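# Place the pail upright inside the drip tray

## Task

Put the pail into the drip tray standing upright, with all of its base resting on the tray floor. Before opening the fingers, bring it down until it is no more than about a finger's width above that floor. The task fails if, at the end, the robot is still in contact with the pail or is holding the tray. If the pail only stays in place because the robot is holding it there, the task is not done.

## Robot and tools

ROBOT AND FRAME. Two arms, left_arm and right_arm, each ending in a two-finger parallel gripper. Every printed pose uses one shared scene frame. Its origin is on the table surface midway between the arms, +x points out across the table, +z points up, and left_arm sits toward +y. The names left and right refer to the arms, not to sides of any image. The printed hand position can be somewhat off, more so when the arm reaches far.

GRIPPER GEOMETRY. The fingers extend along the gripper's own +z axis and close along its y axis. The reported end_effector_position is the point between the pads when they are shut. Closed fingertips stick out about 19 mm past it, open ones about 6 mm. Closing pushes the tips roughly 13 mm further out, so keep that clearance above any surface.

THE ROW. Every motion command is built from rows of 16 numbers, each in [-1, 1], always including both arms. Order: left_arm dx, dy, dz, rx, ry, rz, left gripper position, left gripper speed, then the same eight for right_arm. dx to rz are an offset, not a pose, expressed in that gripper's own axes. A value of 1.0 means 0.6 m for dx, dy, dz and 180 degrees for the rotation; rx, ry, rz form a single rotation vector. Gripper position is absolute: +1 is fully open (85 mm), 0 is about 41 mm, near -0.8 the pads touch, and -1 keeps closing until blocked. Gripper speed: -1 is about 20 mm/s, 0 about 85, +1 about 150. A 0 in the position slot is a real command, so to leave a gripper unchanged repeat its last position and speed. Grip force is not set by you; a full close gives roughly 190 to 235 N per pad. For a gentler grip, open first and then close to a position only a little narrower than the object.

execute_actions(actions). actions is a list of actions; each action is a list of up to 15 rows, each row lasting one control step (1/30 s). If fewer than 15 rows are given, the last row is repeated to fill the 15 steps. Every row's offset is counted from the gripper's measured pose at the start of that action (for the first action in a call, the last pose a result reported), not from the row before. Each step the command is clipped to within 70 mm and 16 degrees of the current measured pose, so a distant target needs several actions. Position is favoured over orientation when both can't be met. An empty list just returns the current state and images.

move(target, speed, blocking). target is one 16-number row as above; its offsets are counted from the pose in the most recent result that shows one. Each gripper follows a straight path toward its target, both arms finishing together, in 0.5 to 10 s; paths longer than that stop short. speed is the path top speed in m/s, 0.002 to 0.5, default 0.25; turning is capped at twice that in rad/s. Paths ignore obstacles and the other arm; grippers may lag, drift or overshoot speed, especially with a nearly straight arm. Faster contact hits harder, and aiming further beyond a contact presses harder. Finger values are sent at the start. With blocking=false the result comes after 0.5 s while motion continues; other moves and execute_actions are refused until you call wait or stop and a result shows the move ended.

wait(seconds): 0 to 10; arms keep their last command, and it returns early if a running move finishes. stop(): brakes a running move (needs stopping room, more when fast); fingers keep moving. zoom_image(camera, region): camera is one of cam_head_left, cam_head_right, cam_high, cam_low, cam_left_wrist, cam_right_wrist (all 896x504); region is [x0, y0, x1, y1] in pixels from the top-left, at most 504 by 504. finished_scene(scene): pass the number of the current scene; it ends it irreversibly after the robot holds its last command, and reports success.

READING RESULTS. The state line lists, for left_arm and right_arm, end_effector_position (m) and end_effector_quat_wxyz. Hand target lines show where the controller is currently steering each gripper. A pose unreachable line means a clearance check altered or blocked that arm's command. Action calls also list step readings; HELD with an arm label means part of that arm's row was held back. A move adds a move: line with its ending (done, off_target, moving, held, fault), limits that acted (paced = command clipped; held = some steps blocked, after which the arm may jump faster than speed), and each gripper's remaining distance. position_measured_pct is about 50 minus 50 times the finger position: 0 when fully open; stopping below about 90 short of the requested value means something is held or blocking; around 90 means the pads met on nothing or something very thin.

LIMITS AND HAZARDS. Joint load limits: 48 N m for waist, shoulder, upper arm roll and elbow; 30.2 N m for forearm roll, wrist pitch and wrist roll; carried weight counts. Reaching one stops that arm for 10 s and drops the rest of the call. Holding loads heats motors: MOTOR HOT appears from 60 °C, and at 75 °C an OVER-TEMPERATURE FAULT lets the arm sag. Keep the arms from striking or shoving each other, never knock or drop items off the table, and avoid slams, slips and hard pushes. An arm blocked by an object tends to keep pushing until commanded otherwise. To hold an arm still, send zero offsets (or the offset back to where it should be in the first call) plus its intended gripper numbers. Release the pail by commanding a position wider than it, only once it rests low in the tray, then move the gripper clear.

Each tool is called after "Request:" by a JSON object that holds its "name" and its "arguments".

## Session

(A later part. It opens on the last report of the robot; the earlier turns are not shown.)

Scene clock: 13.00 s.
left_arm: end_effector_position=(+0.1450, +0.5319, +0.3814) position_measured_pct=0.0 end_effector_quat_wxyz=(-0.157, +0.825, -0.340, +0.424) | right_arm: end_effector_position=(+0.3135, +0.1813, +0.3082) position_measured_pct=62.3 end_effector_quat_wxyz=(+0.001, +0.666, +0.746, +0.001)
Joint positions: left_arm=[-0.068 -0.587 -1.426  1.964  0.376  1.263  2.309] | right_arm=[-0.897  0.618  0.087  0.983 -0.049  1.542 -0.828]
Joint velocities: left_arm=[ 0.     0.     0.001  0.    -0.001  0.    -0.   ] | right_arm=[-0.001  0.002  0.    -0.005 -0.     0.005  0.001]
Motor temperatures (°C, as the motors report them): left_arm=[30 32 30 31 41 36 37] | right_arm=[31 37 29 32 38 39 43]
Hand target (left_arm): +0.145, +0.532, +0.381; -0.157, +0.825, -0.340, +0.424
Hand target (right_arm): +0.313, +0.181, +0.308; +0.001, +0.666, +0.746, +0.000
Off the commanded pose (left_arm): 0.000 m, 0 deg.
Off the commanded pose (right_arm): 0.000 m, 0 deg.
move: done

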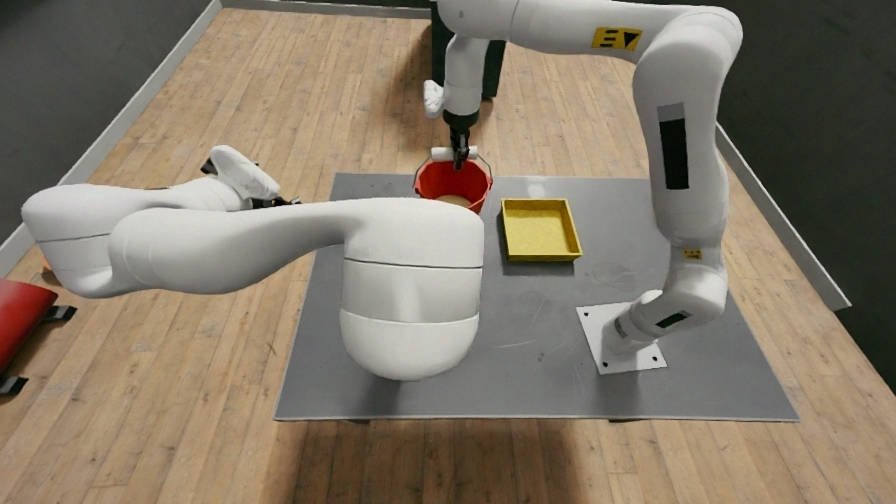

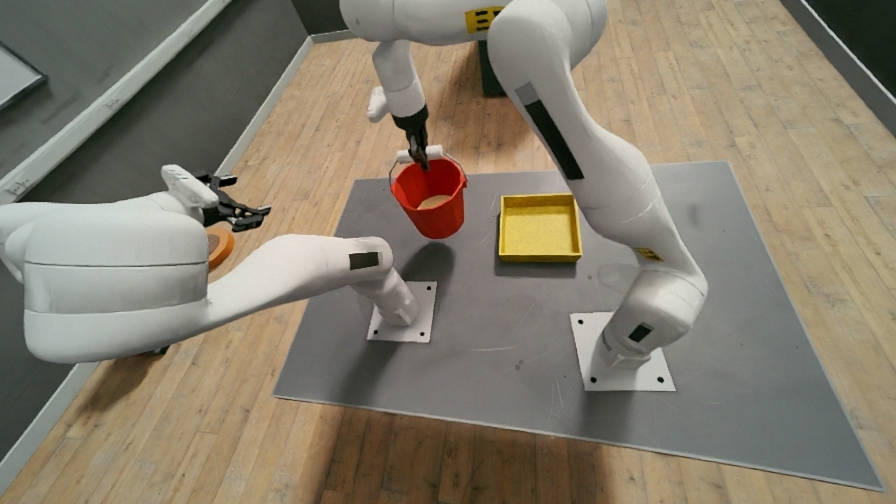

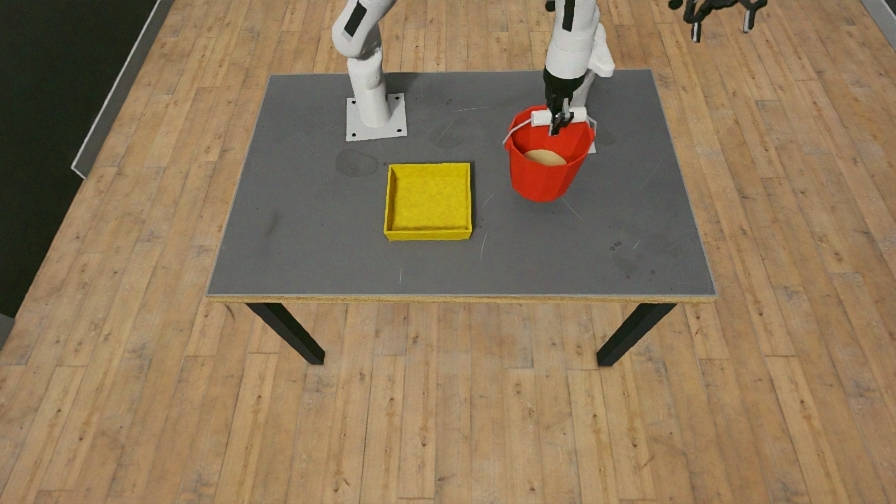

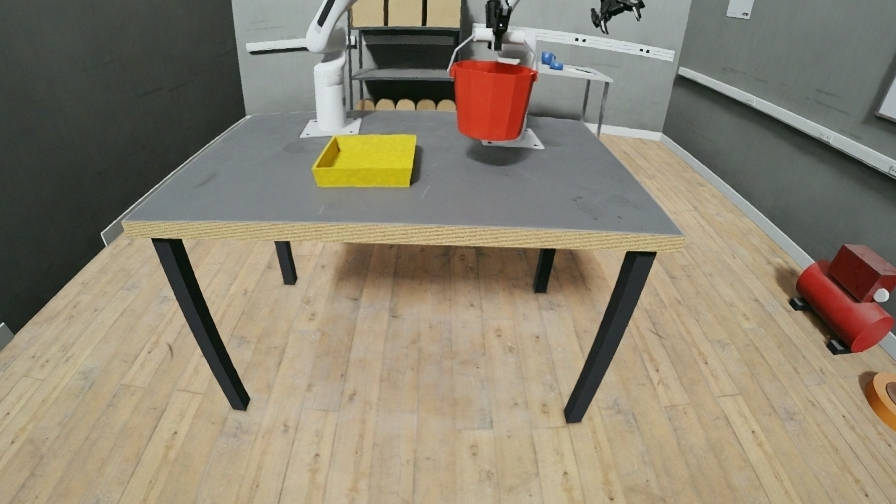

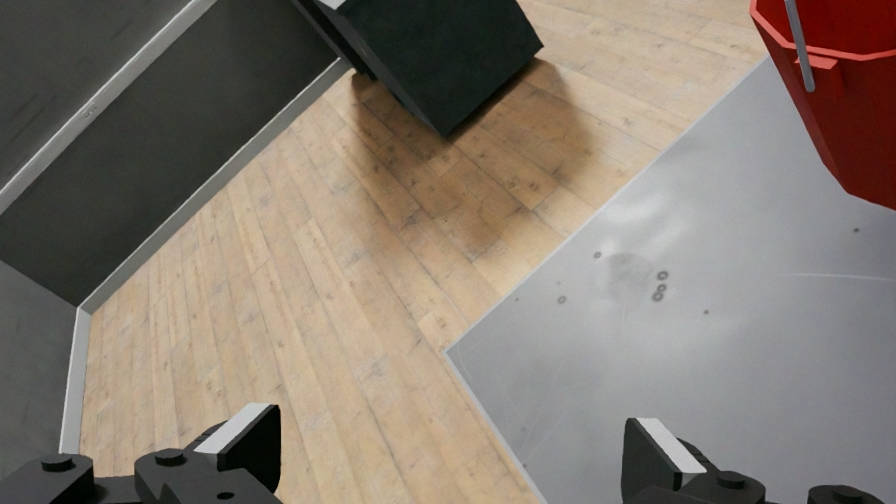

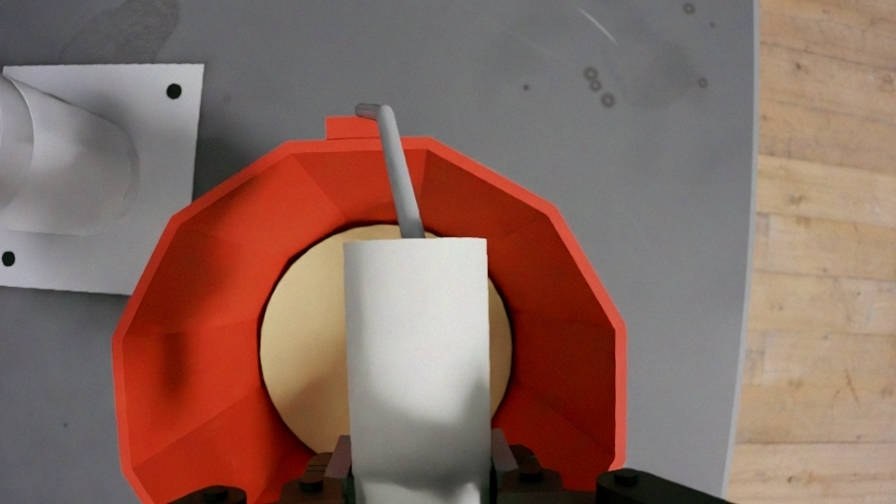

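Request:
{"name": "move", "arguments": {"target": [0,0,0,0,0,0,1,0,-0.475,-0.027,0,0,0,0,-1,0], "speed": 0.12}}

Request:
{"name": "move", "arguments": {"target": [0,0,0,0,0,0,1,0,0,0,0.07,0,0,0,-1,0], "speed": 0.05}}

Request:
{"name": "zoom_image", "arguments": {"camera": "cam_high", "region": [340,70,520,260]}}

Scene clock: 16.03 s.
left_arm: end_effector_position=(+0.1450, +0.5319, +0.3814) position_measured_pct=0.0 end_effector_quat_wxyz=(-0.157, +0.825, -0.340, +0.424) | right_arm: end_effector_position=(+0.3292, -0.1038, +0.3081) position_measured_pct=62.3 end_effector_quat_wxyz=(+0.000, +0.666, +0.746, +0.000)
Joint positions: left_arm=[-0.068 -0.587 -1.426  1.964  0.376  1.263  2.309] | right_arm=[-0.534  0.194  0.189  1.633 -0.037  1.317 -0.342]
Joint velocities: left_arm=[-0.001 -0.    -0.001 -0.     0.001 -0.001 -0.001] | right_arm=[ 0.004 -0.004  0.006  0.003  0.007  0.002  0.005]
Motor temperatures (°C, as the motors report them): left_arm=[30 32 30 31 41 36 37] | right_arm=[31 37 29 32 38 39 43]
Hand target (left_arm): +0.145, +0.532, +0.381; -0.157, +0.825, -0.340, +0.424
Hand target (right_arm): +0.329, -0.104, +0.308; +0.000, +0.666, +0.746, +0.000
Off the commanded pose (left_arm): 0.000 m, 0 deg.
Off the commanded pose (right_arm): 0.000 m, 0 deg.
move: done

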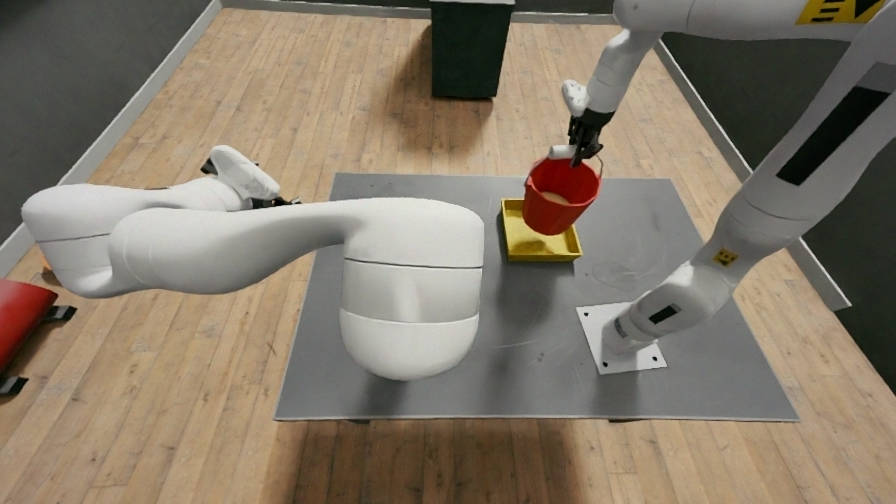

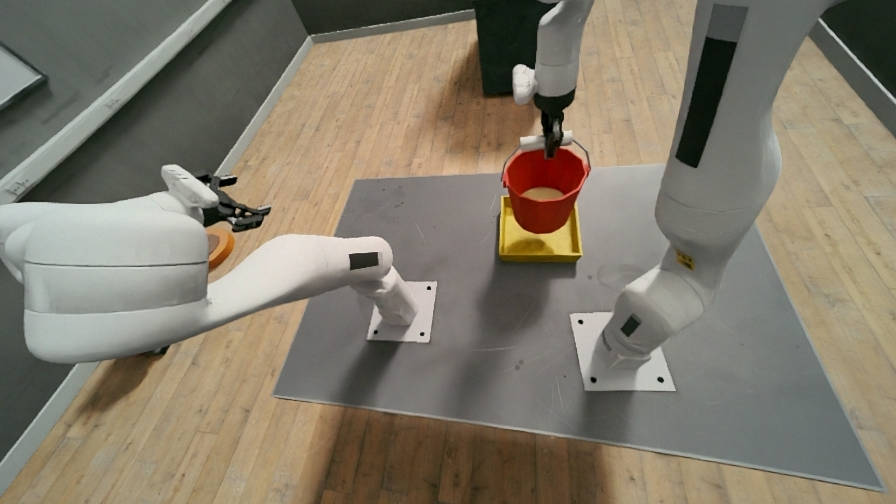

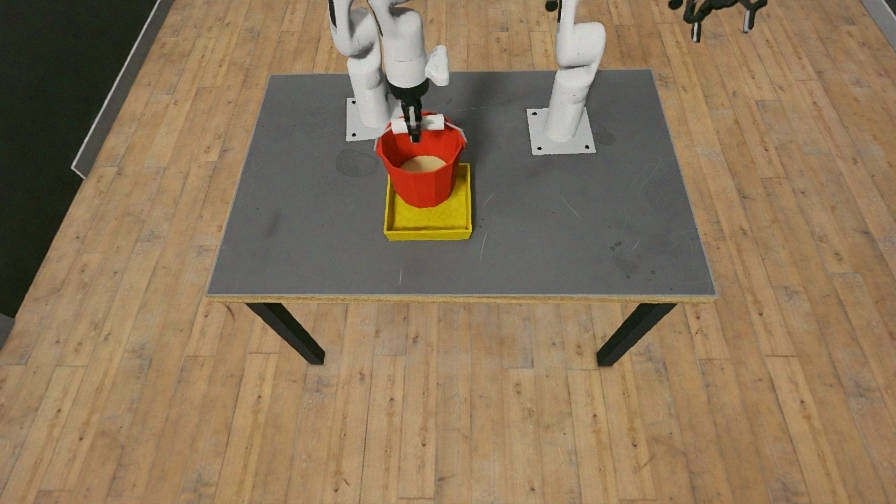

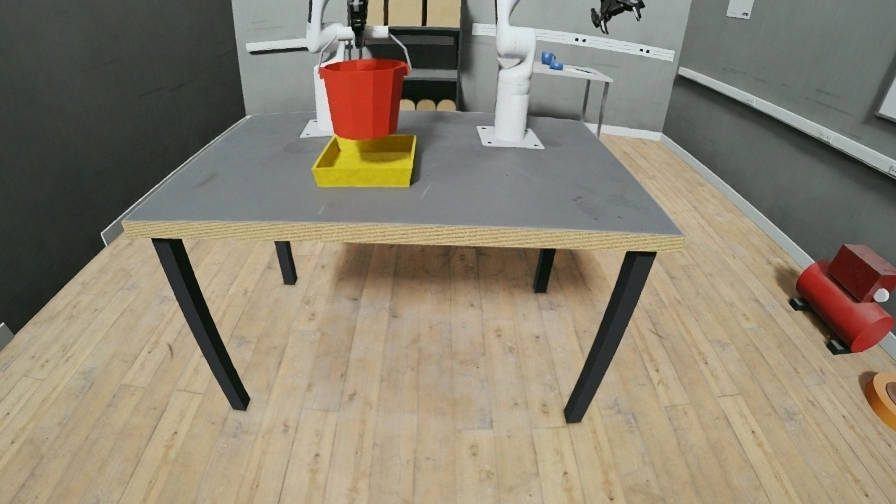

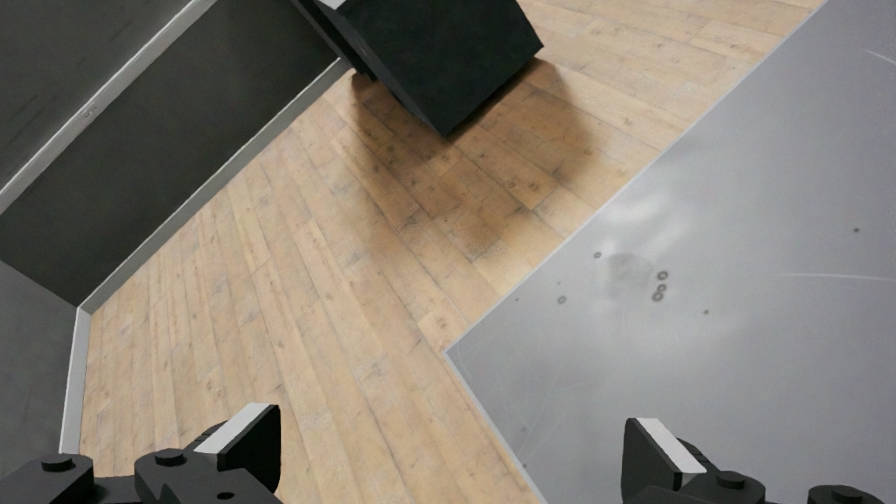

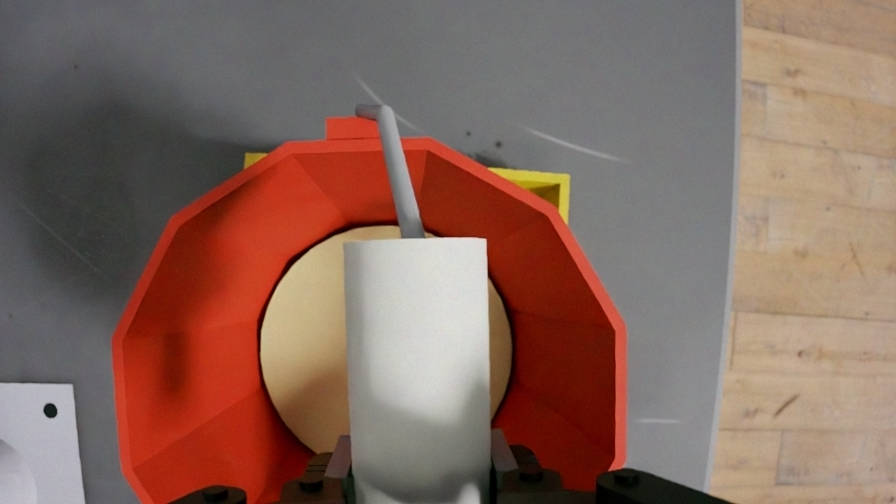

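Scene clock: 17.20 s.
left_arm: end_effector_position=(+0.1450, +0.5319, +0.3814) position_measured_pct=0.0 end_effector_quat_wxyz=(-0.157, +0.825, -0.340, +0.424) | right_arm: end_effector_position=(+0.3292, -0.1037, +0.2662) position_measured_pct=62.3 end_effector_quat_wxyz=(+0.000, +0.666, +0.746, +0.000)
Joint positions: left_arm=[-0.068 -0.587 -1.426  1.964  0.376  1.263  2.309] | right_arm=[-0.529  0.226  0.186  1.733 -0.044  1.186 -0.335]
Joint velocities: left_arm=[0.    0.    0.002 0.    0.    0.    0.001] | right_arm=[-0.001  0.001  0.     0.003  0.001 -0.004  0.   ]
Motor temperatures (°C, as the motors report them): left_arm=[30 32 30 31 41 36 37] | right_arm=[31 37 29 32 38 39 43]
Hand target (left_arm): +0.145, +0.532, +0.381; -0.157, +0.825, -0.340, +0.424
Hand target (right_arm): +0.329, -0.104, +0.266; +0.000, +0.666, +0.746, +0.000
Off the commanded pose (left_arm): 0.000 m, 0 deg.
Off the commanded pose (right_arm): 0.000 m, 0 deg.
move: done

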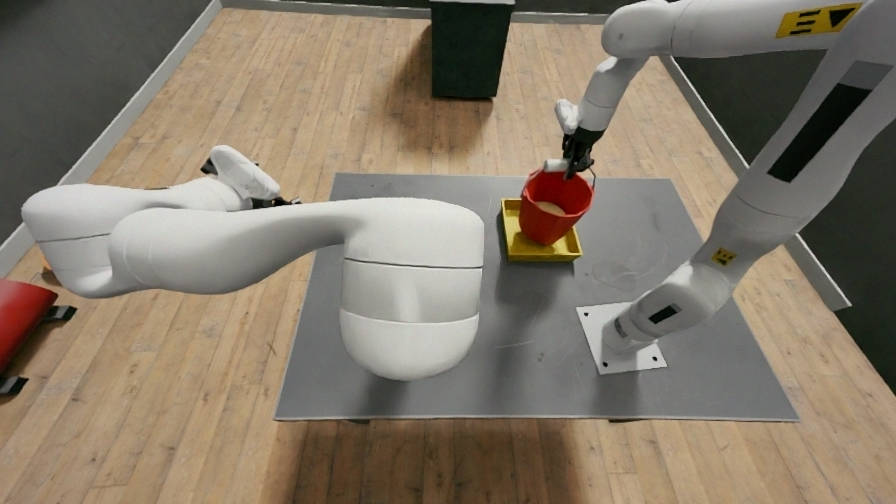

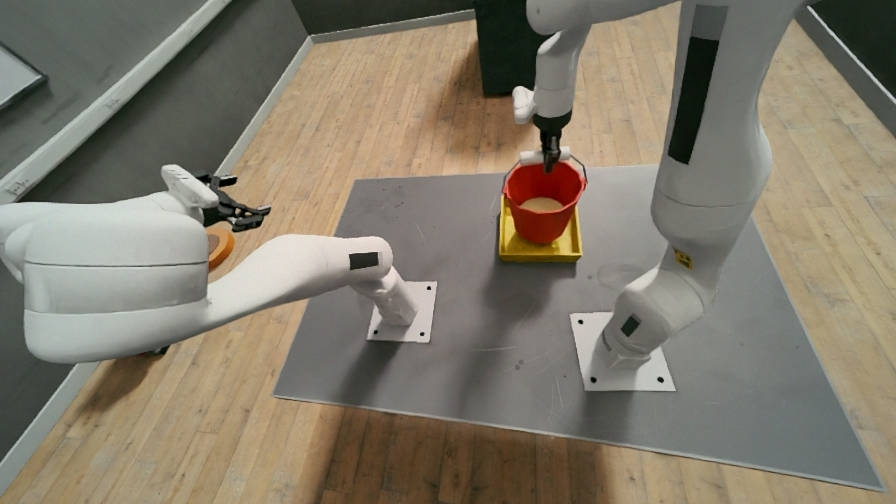

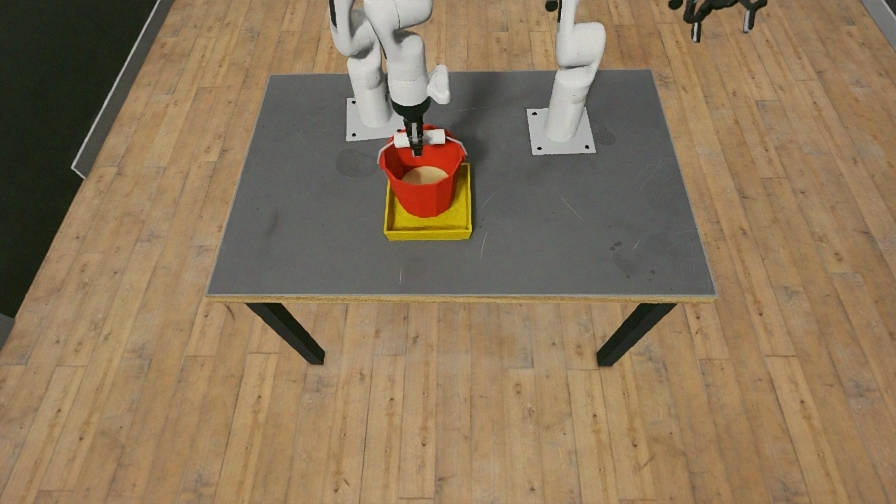

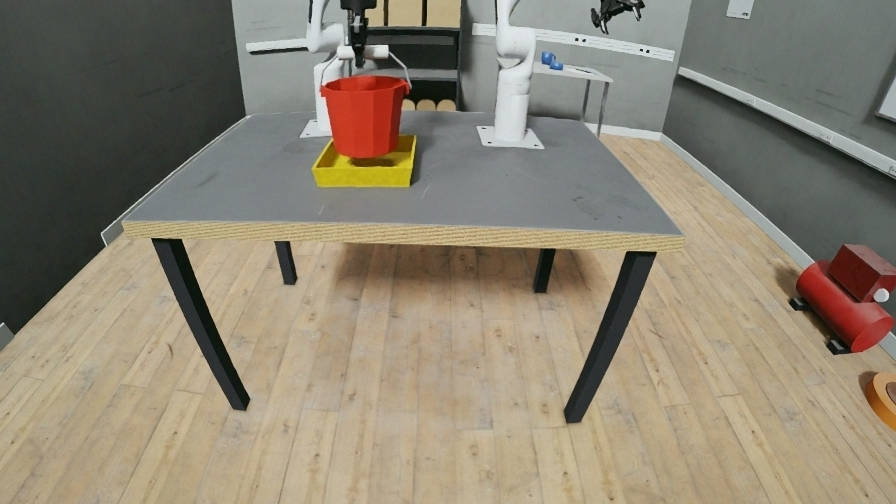

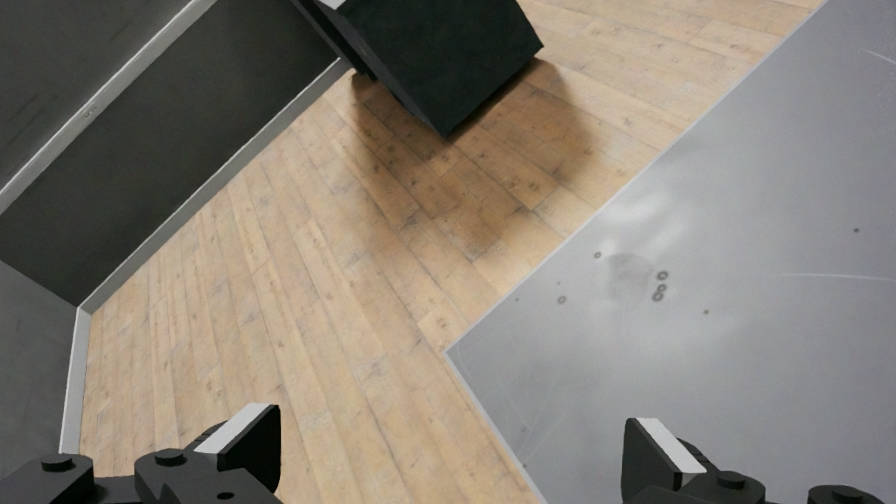

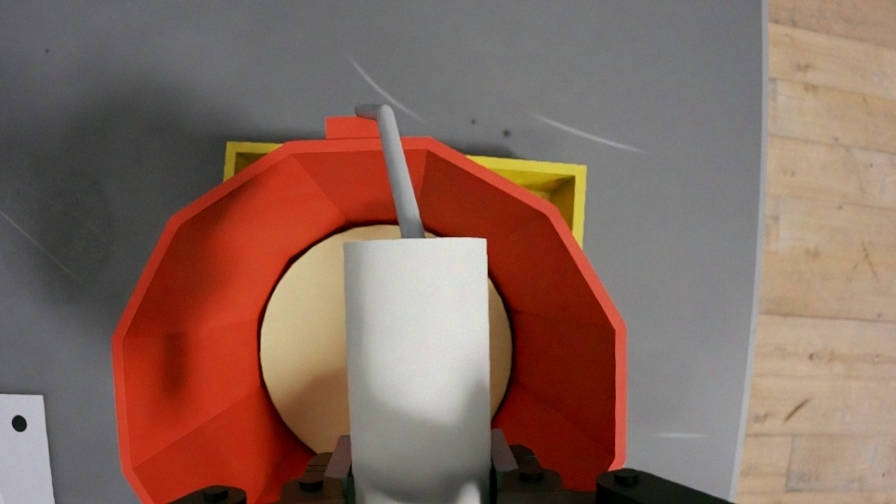

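Region (340, 70, 520, 260) of cam_high's 896x504 image, scaled by 2.653, with more detail than that image has; it fills the left 477 columns of this view, and the rest is white.

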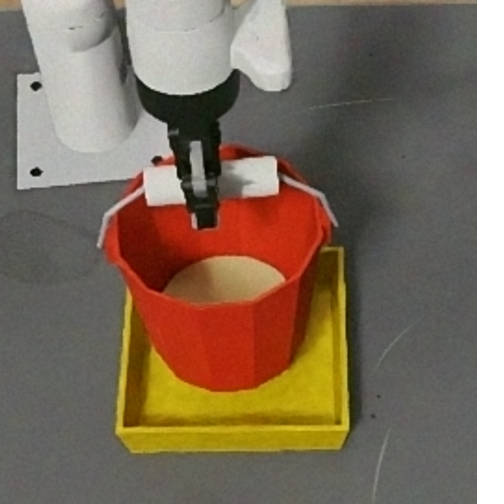

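Request:
{"name": "move", "arguments": {"target": [0,0,0,0,0,0,1,0,0,0.02,0.072,0,0,0,-1,0], "speed": 0.03}}

Request:
{"name": "zoom_image", "arguments": {"camera": "cam_high", "region": [340,70,520,260]}}

Request:
{"name": "zoom_image", "arguments": {"camera": "cam_head_right", "region": [460,130,630,290]}}

Scene clock: 19.13 s.
left_arm: end_effector_position=(+0.1450, +0.5319, +0.3814) position_measured_pct=0.0 end_effector_quat_wxyz=(-0.157, +0.825, -0.340, +0.424) | right_arm: end_effector_position=(+0.3411, -0.1023, +0.2230) position_measured_pct=62.3 end_effector_quat_wxyz=(+0.000, +0.666, +0.746, +0.000)
Joint positions: left_arm=[-0.068 -0.587 -1.426  1.964  0.376  1.263  2.309] | right_arm=[-0.511  0.297  0.184  1.789 -0.061  1.06  -0.308]
Joint velocities: left_arm=[ 0.001  0.     0.002 -0.    -0.001 -0.     0.001] | right_arm=[-0.     0.003  0.     0.001 -0.001 -0.002  0.002]
Motor temperatures (°C, as the motors report them): left_arm=[30 32 30 31 41 36 37] | right_arm=[31 37 29 32 38 39 43]
Hand target (left_arm): +0.145, +0.532, +0.381; -0.157, +0.825, -0.340, +0.424
Hand target (right_arm): +0.341, -0.102, +0.223; +0.000, +0.666, +0.746, +0.000
Off the commanded pose (left_arm): 0.000 m, 0 deg.
Off the commanded pose (right_arm): 0.000 m, 0 deg.
move: done

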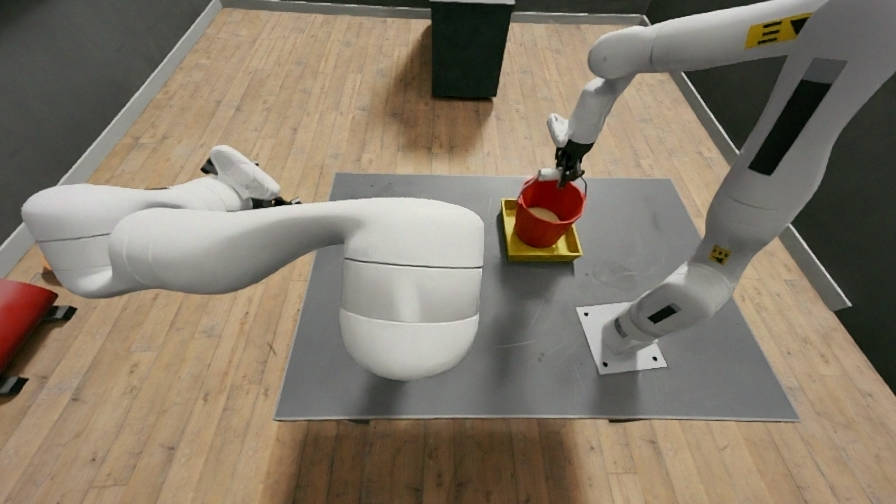

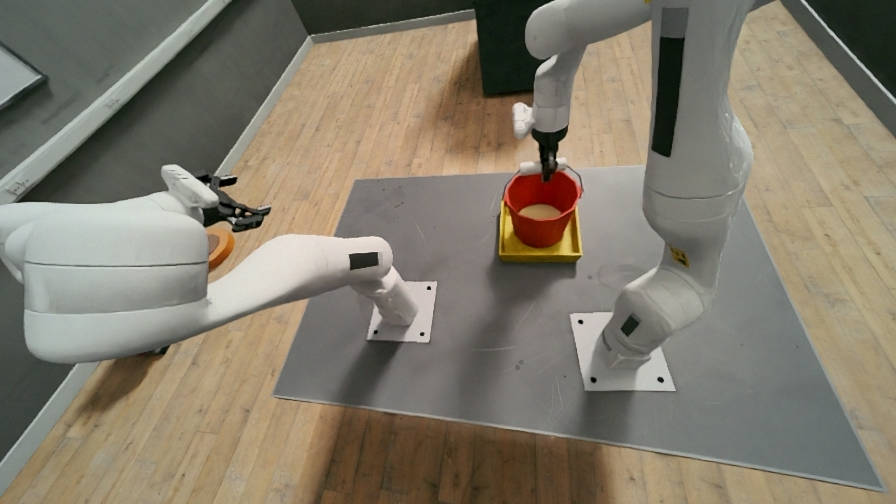

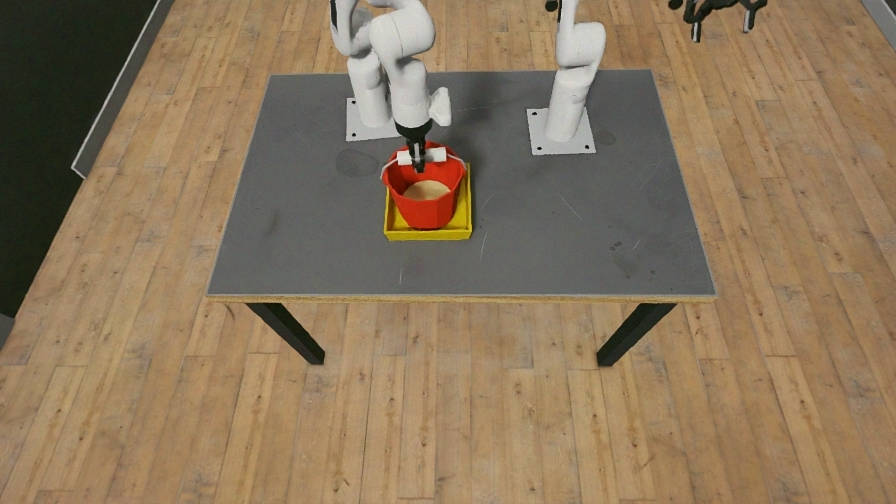

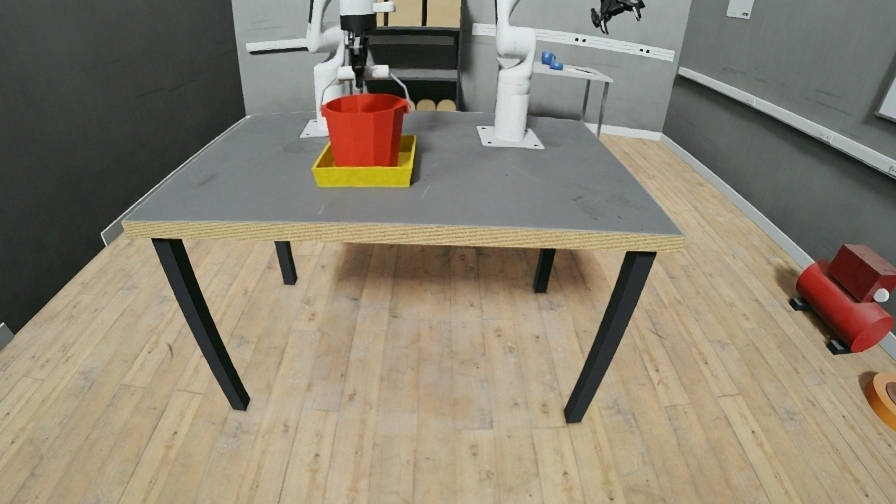

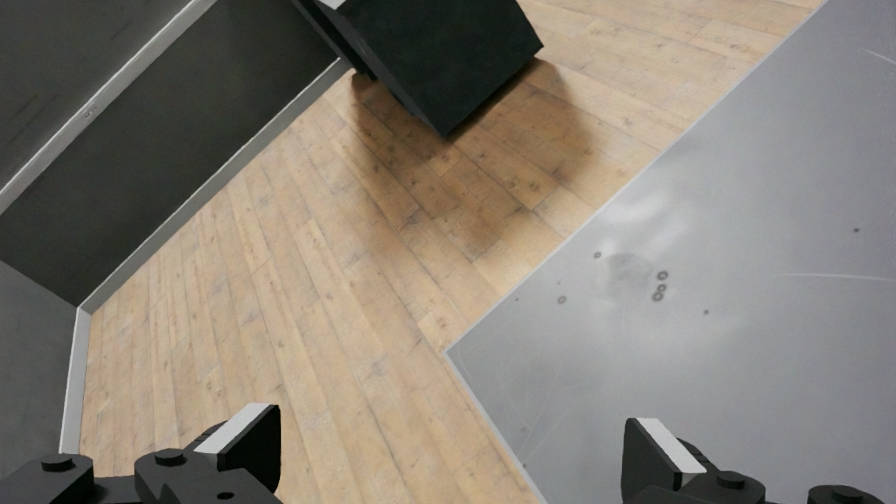

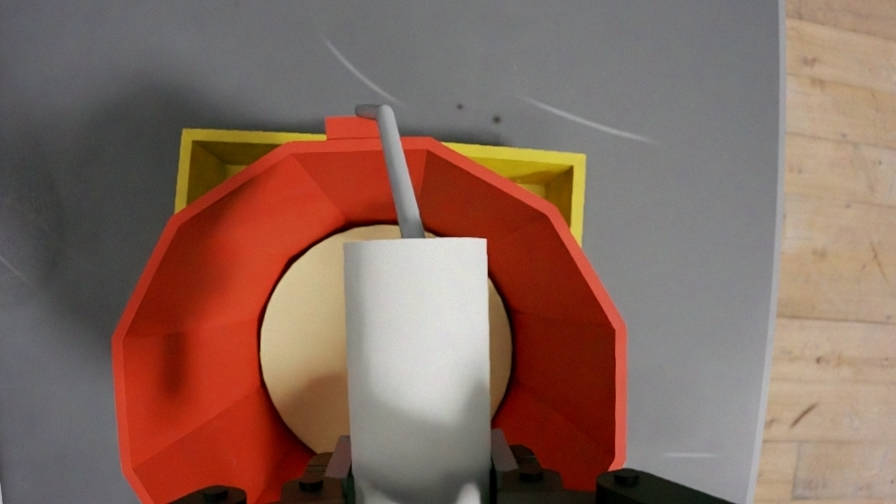

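Region (340, 70, 520, 260) of cam_high's 896x504 image, scaled by 2.653, with more detail than that image has; it fills the left 477 columns of this view, and the rest is white.

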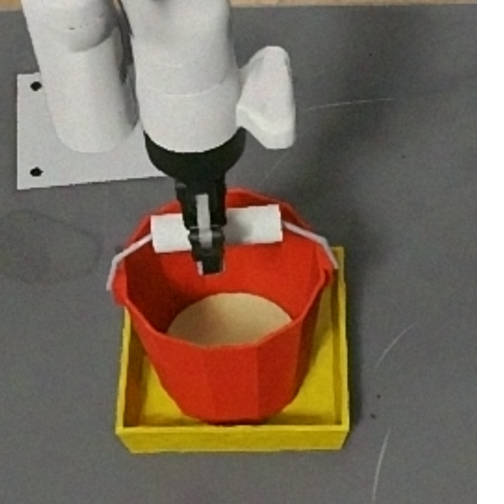

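Region (460, 130, 630, 290) of cam_head_right's 896x504 image, scaled by 2.965, with more detail than that image has; it fills the top 474 rows of this view, and the rest is white.

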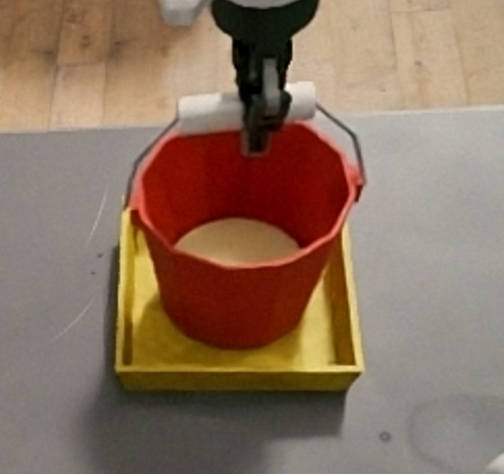

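Request:
{"name": "move", "arguments": {"target": [0,0,0,0,0,0,1,0,0,0,0.018,0,0,0,-1,0], "speed": 0.01}}

Scene clock: 20.60 s.
left_arm: end_effector_position=(+0.1450, +0.5319, +0.3814) position_measured_pct=0.0 end_effector_quat_wxyz=(-0.157, +0.825, -0.340, +0.424) | right_arm: end_effector_position=(+0.3414, -0.1024, +0.2155) position_measured_pct=62.3 end_effector_quat_wxyz=(+0.001, +0.666, +0.746, +0.003)
Joint positions: left_arm=[-0.068 -0.587 -1.426  1.964  0.376  1.263  2.309] | right_arm=[-0.509  0.304  0.183  1.807 -0.064  1.031 -0.304]
Joint velocities: left_arm=[ 0.    -0.    -0.001 -0.    -0.001  0.001  0.   ] | right_arm=[ 0.002 -0.002  0.     0.002 -0.001 -0.003  0.   ]
Motor temperatures (°C, as the motors report them): left_arm=[30 32 30 31 41 36 37] | right_arm=[31 37 29 32 38 39 43]
Hand target (left_arm): +0.145, +0.532, +0.381; -0.157, +0.825, -0.340, +0.424
Hand target (right_arm): +0.341, -0.102, +0.212; +0.000, +0.666, +0.746, +0.000
Off the commanded pose (left_arm): 0.000 m, 0 deg.
Off the commanded pose (right_arm): 0.003 m, 0 deg.
move: done

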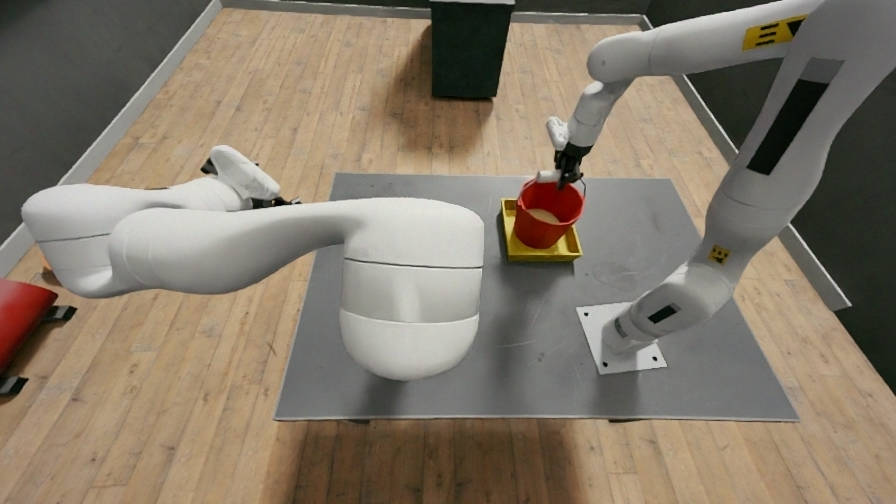

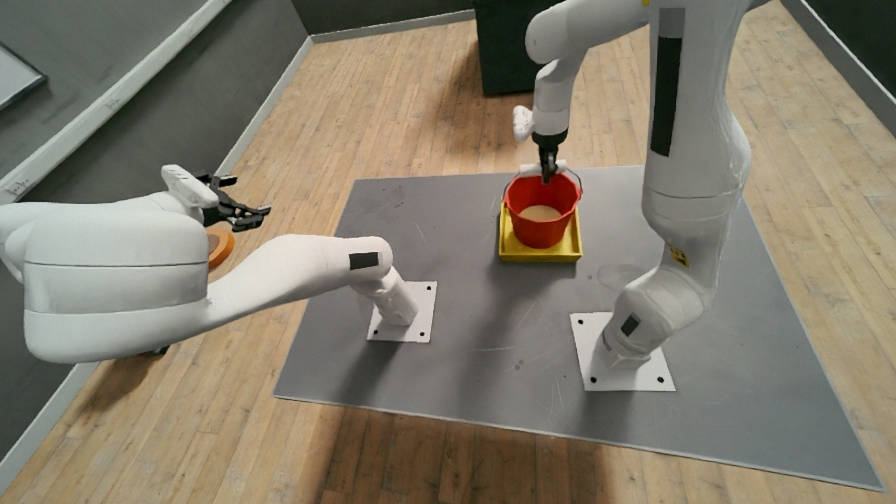

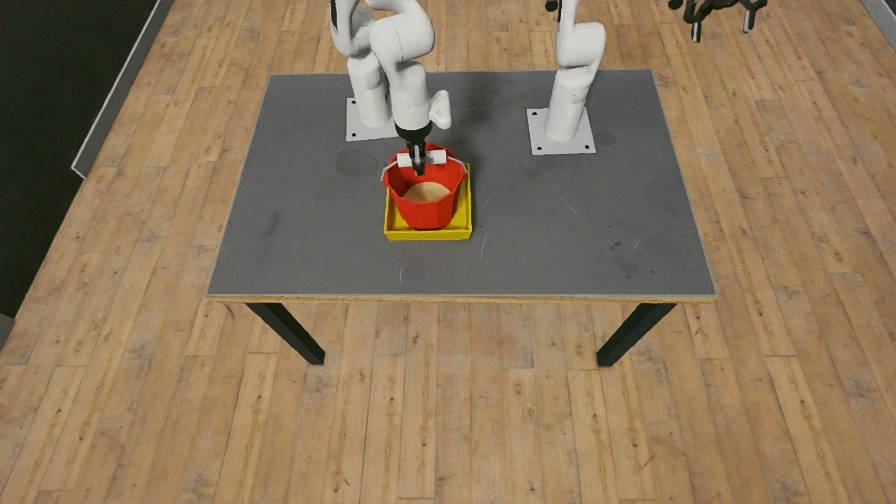

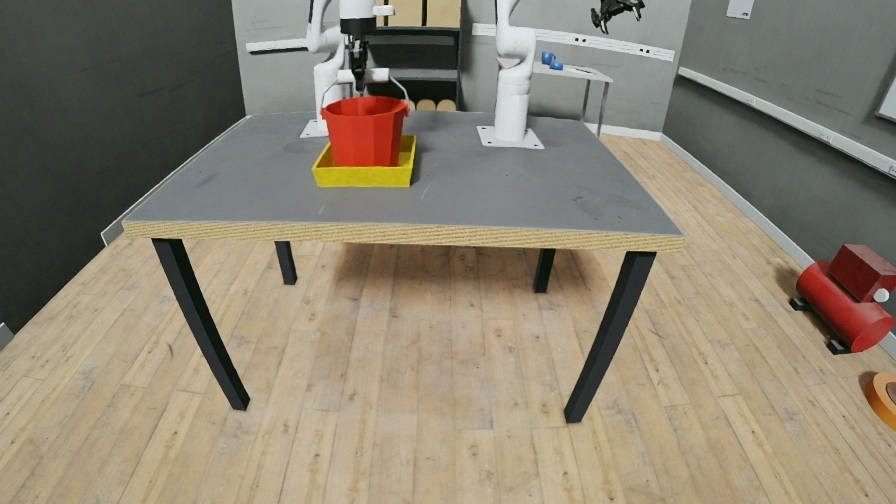

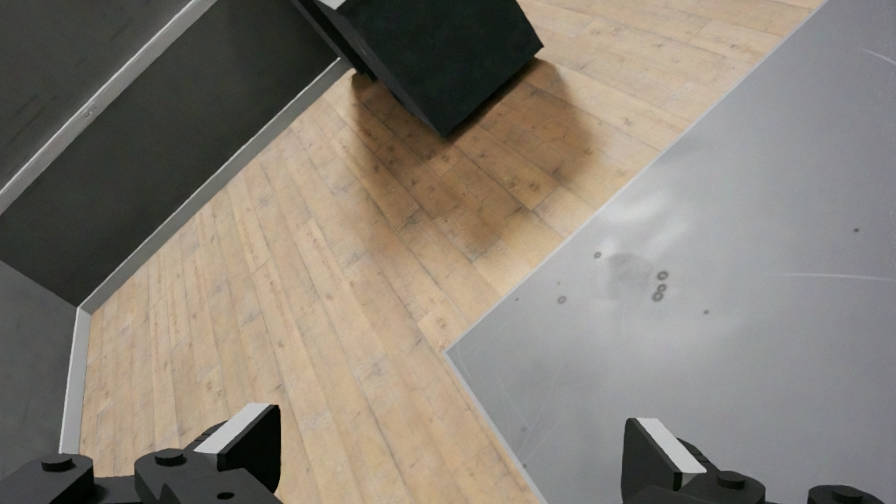

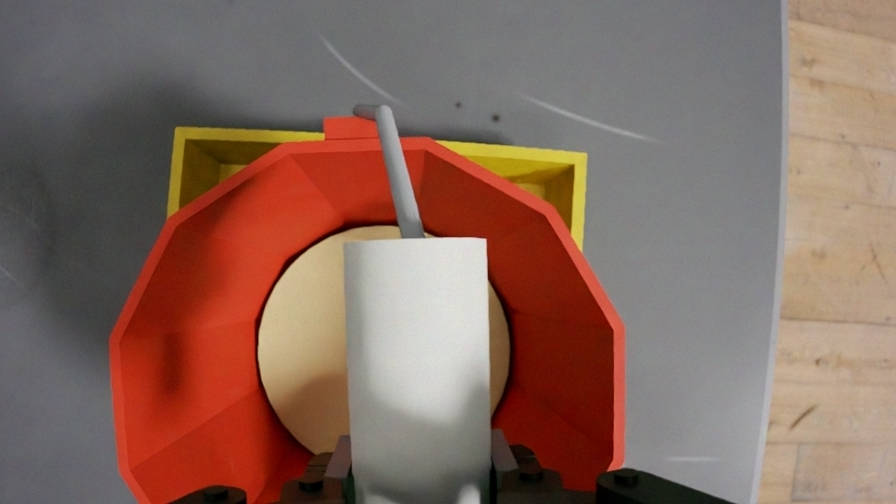

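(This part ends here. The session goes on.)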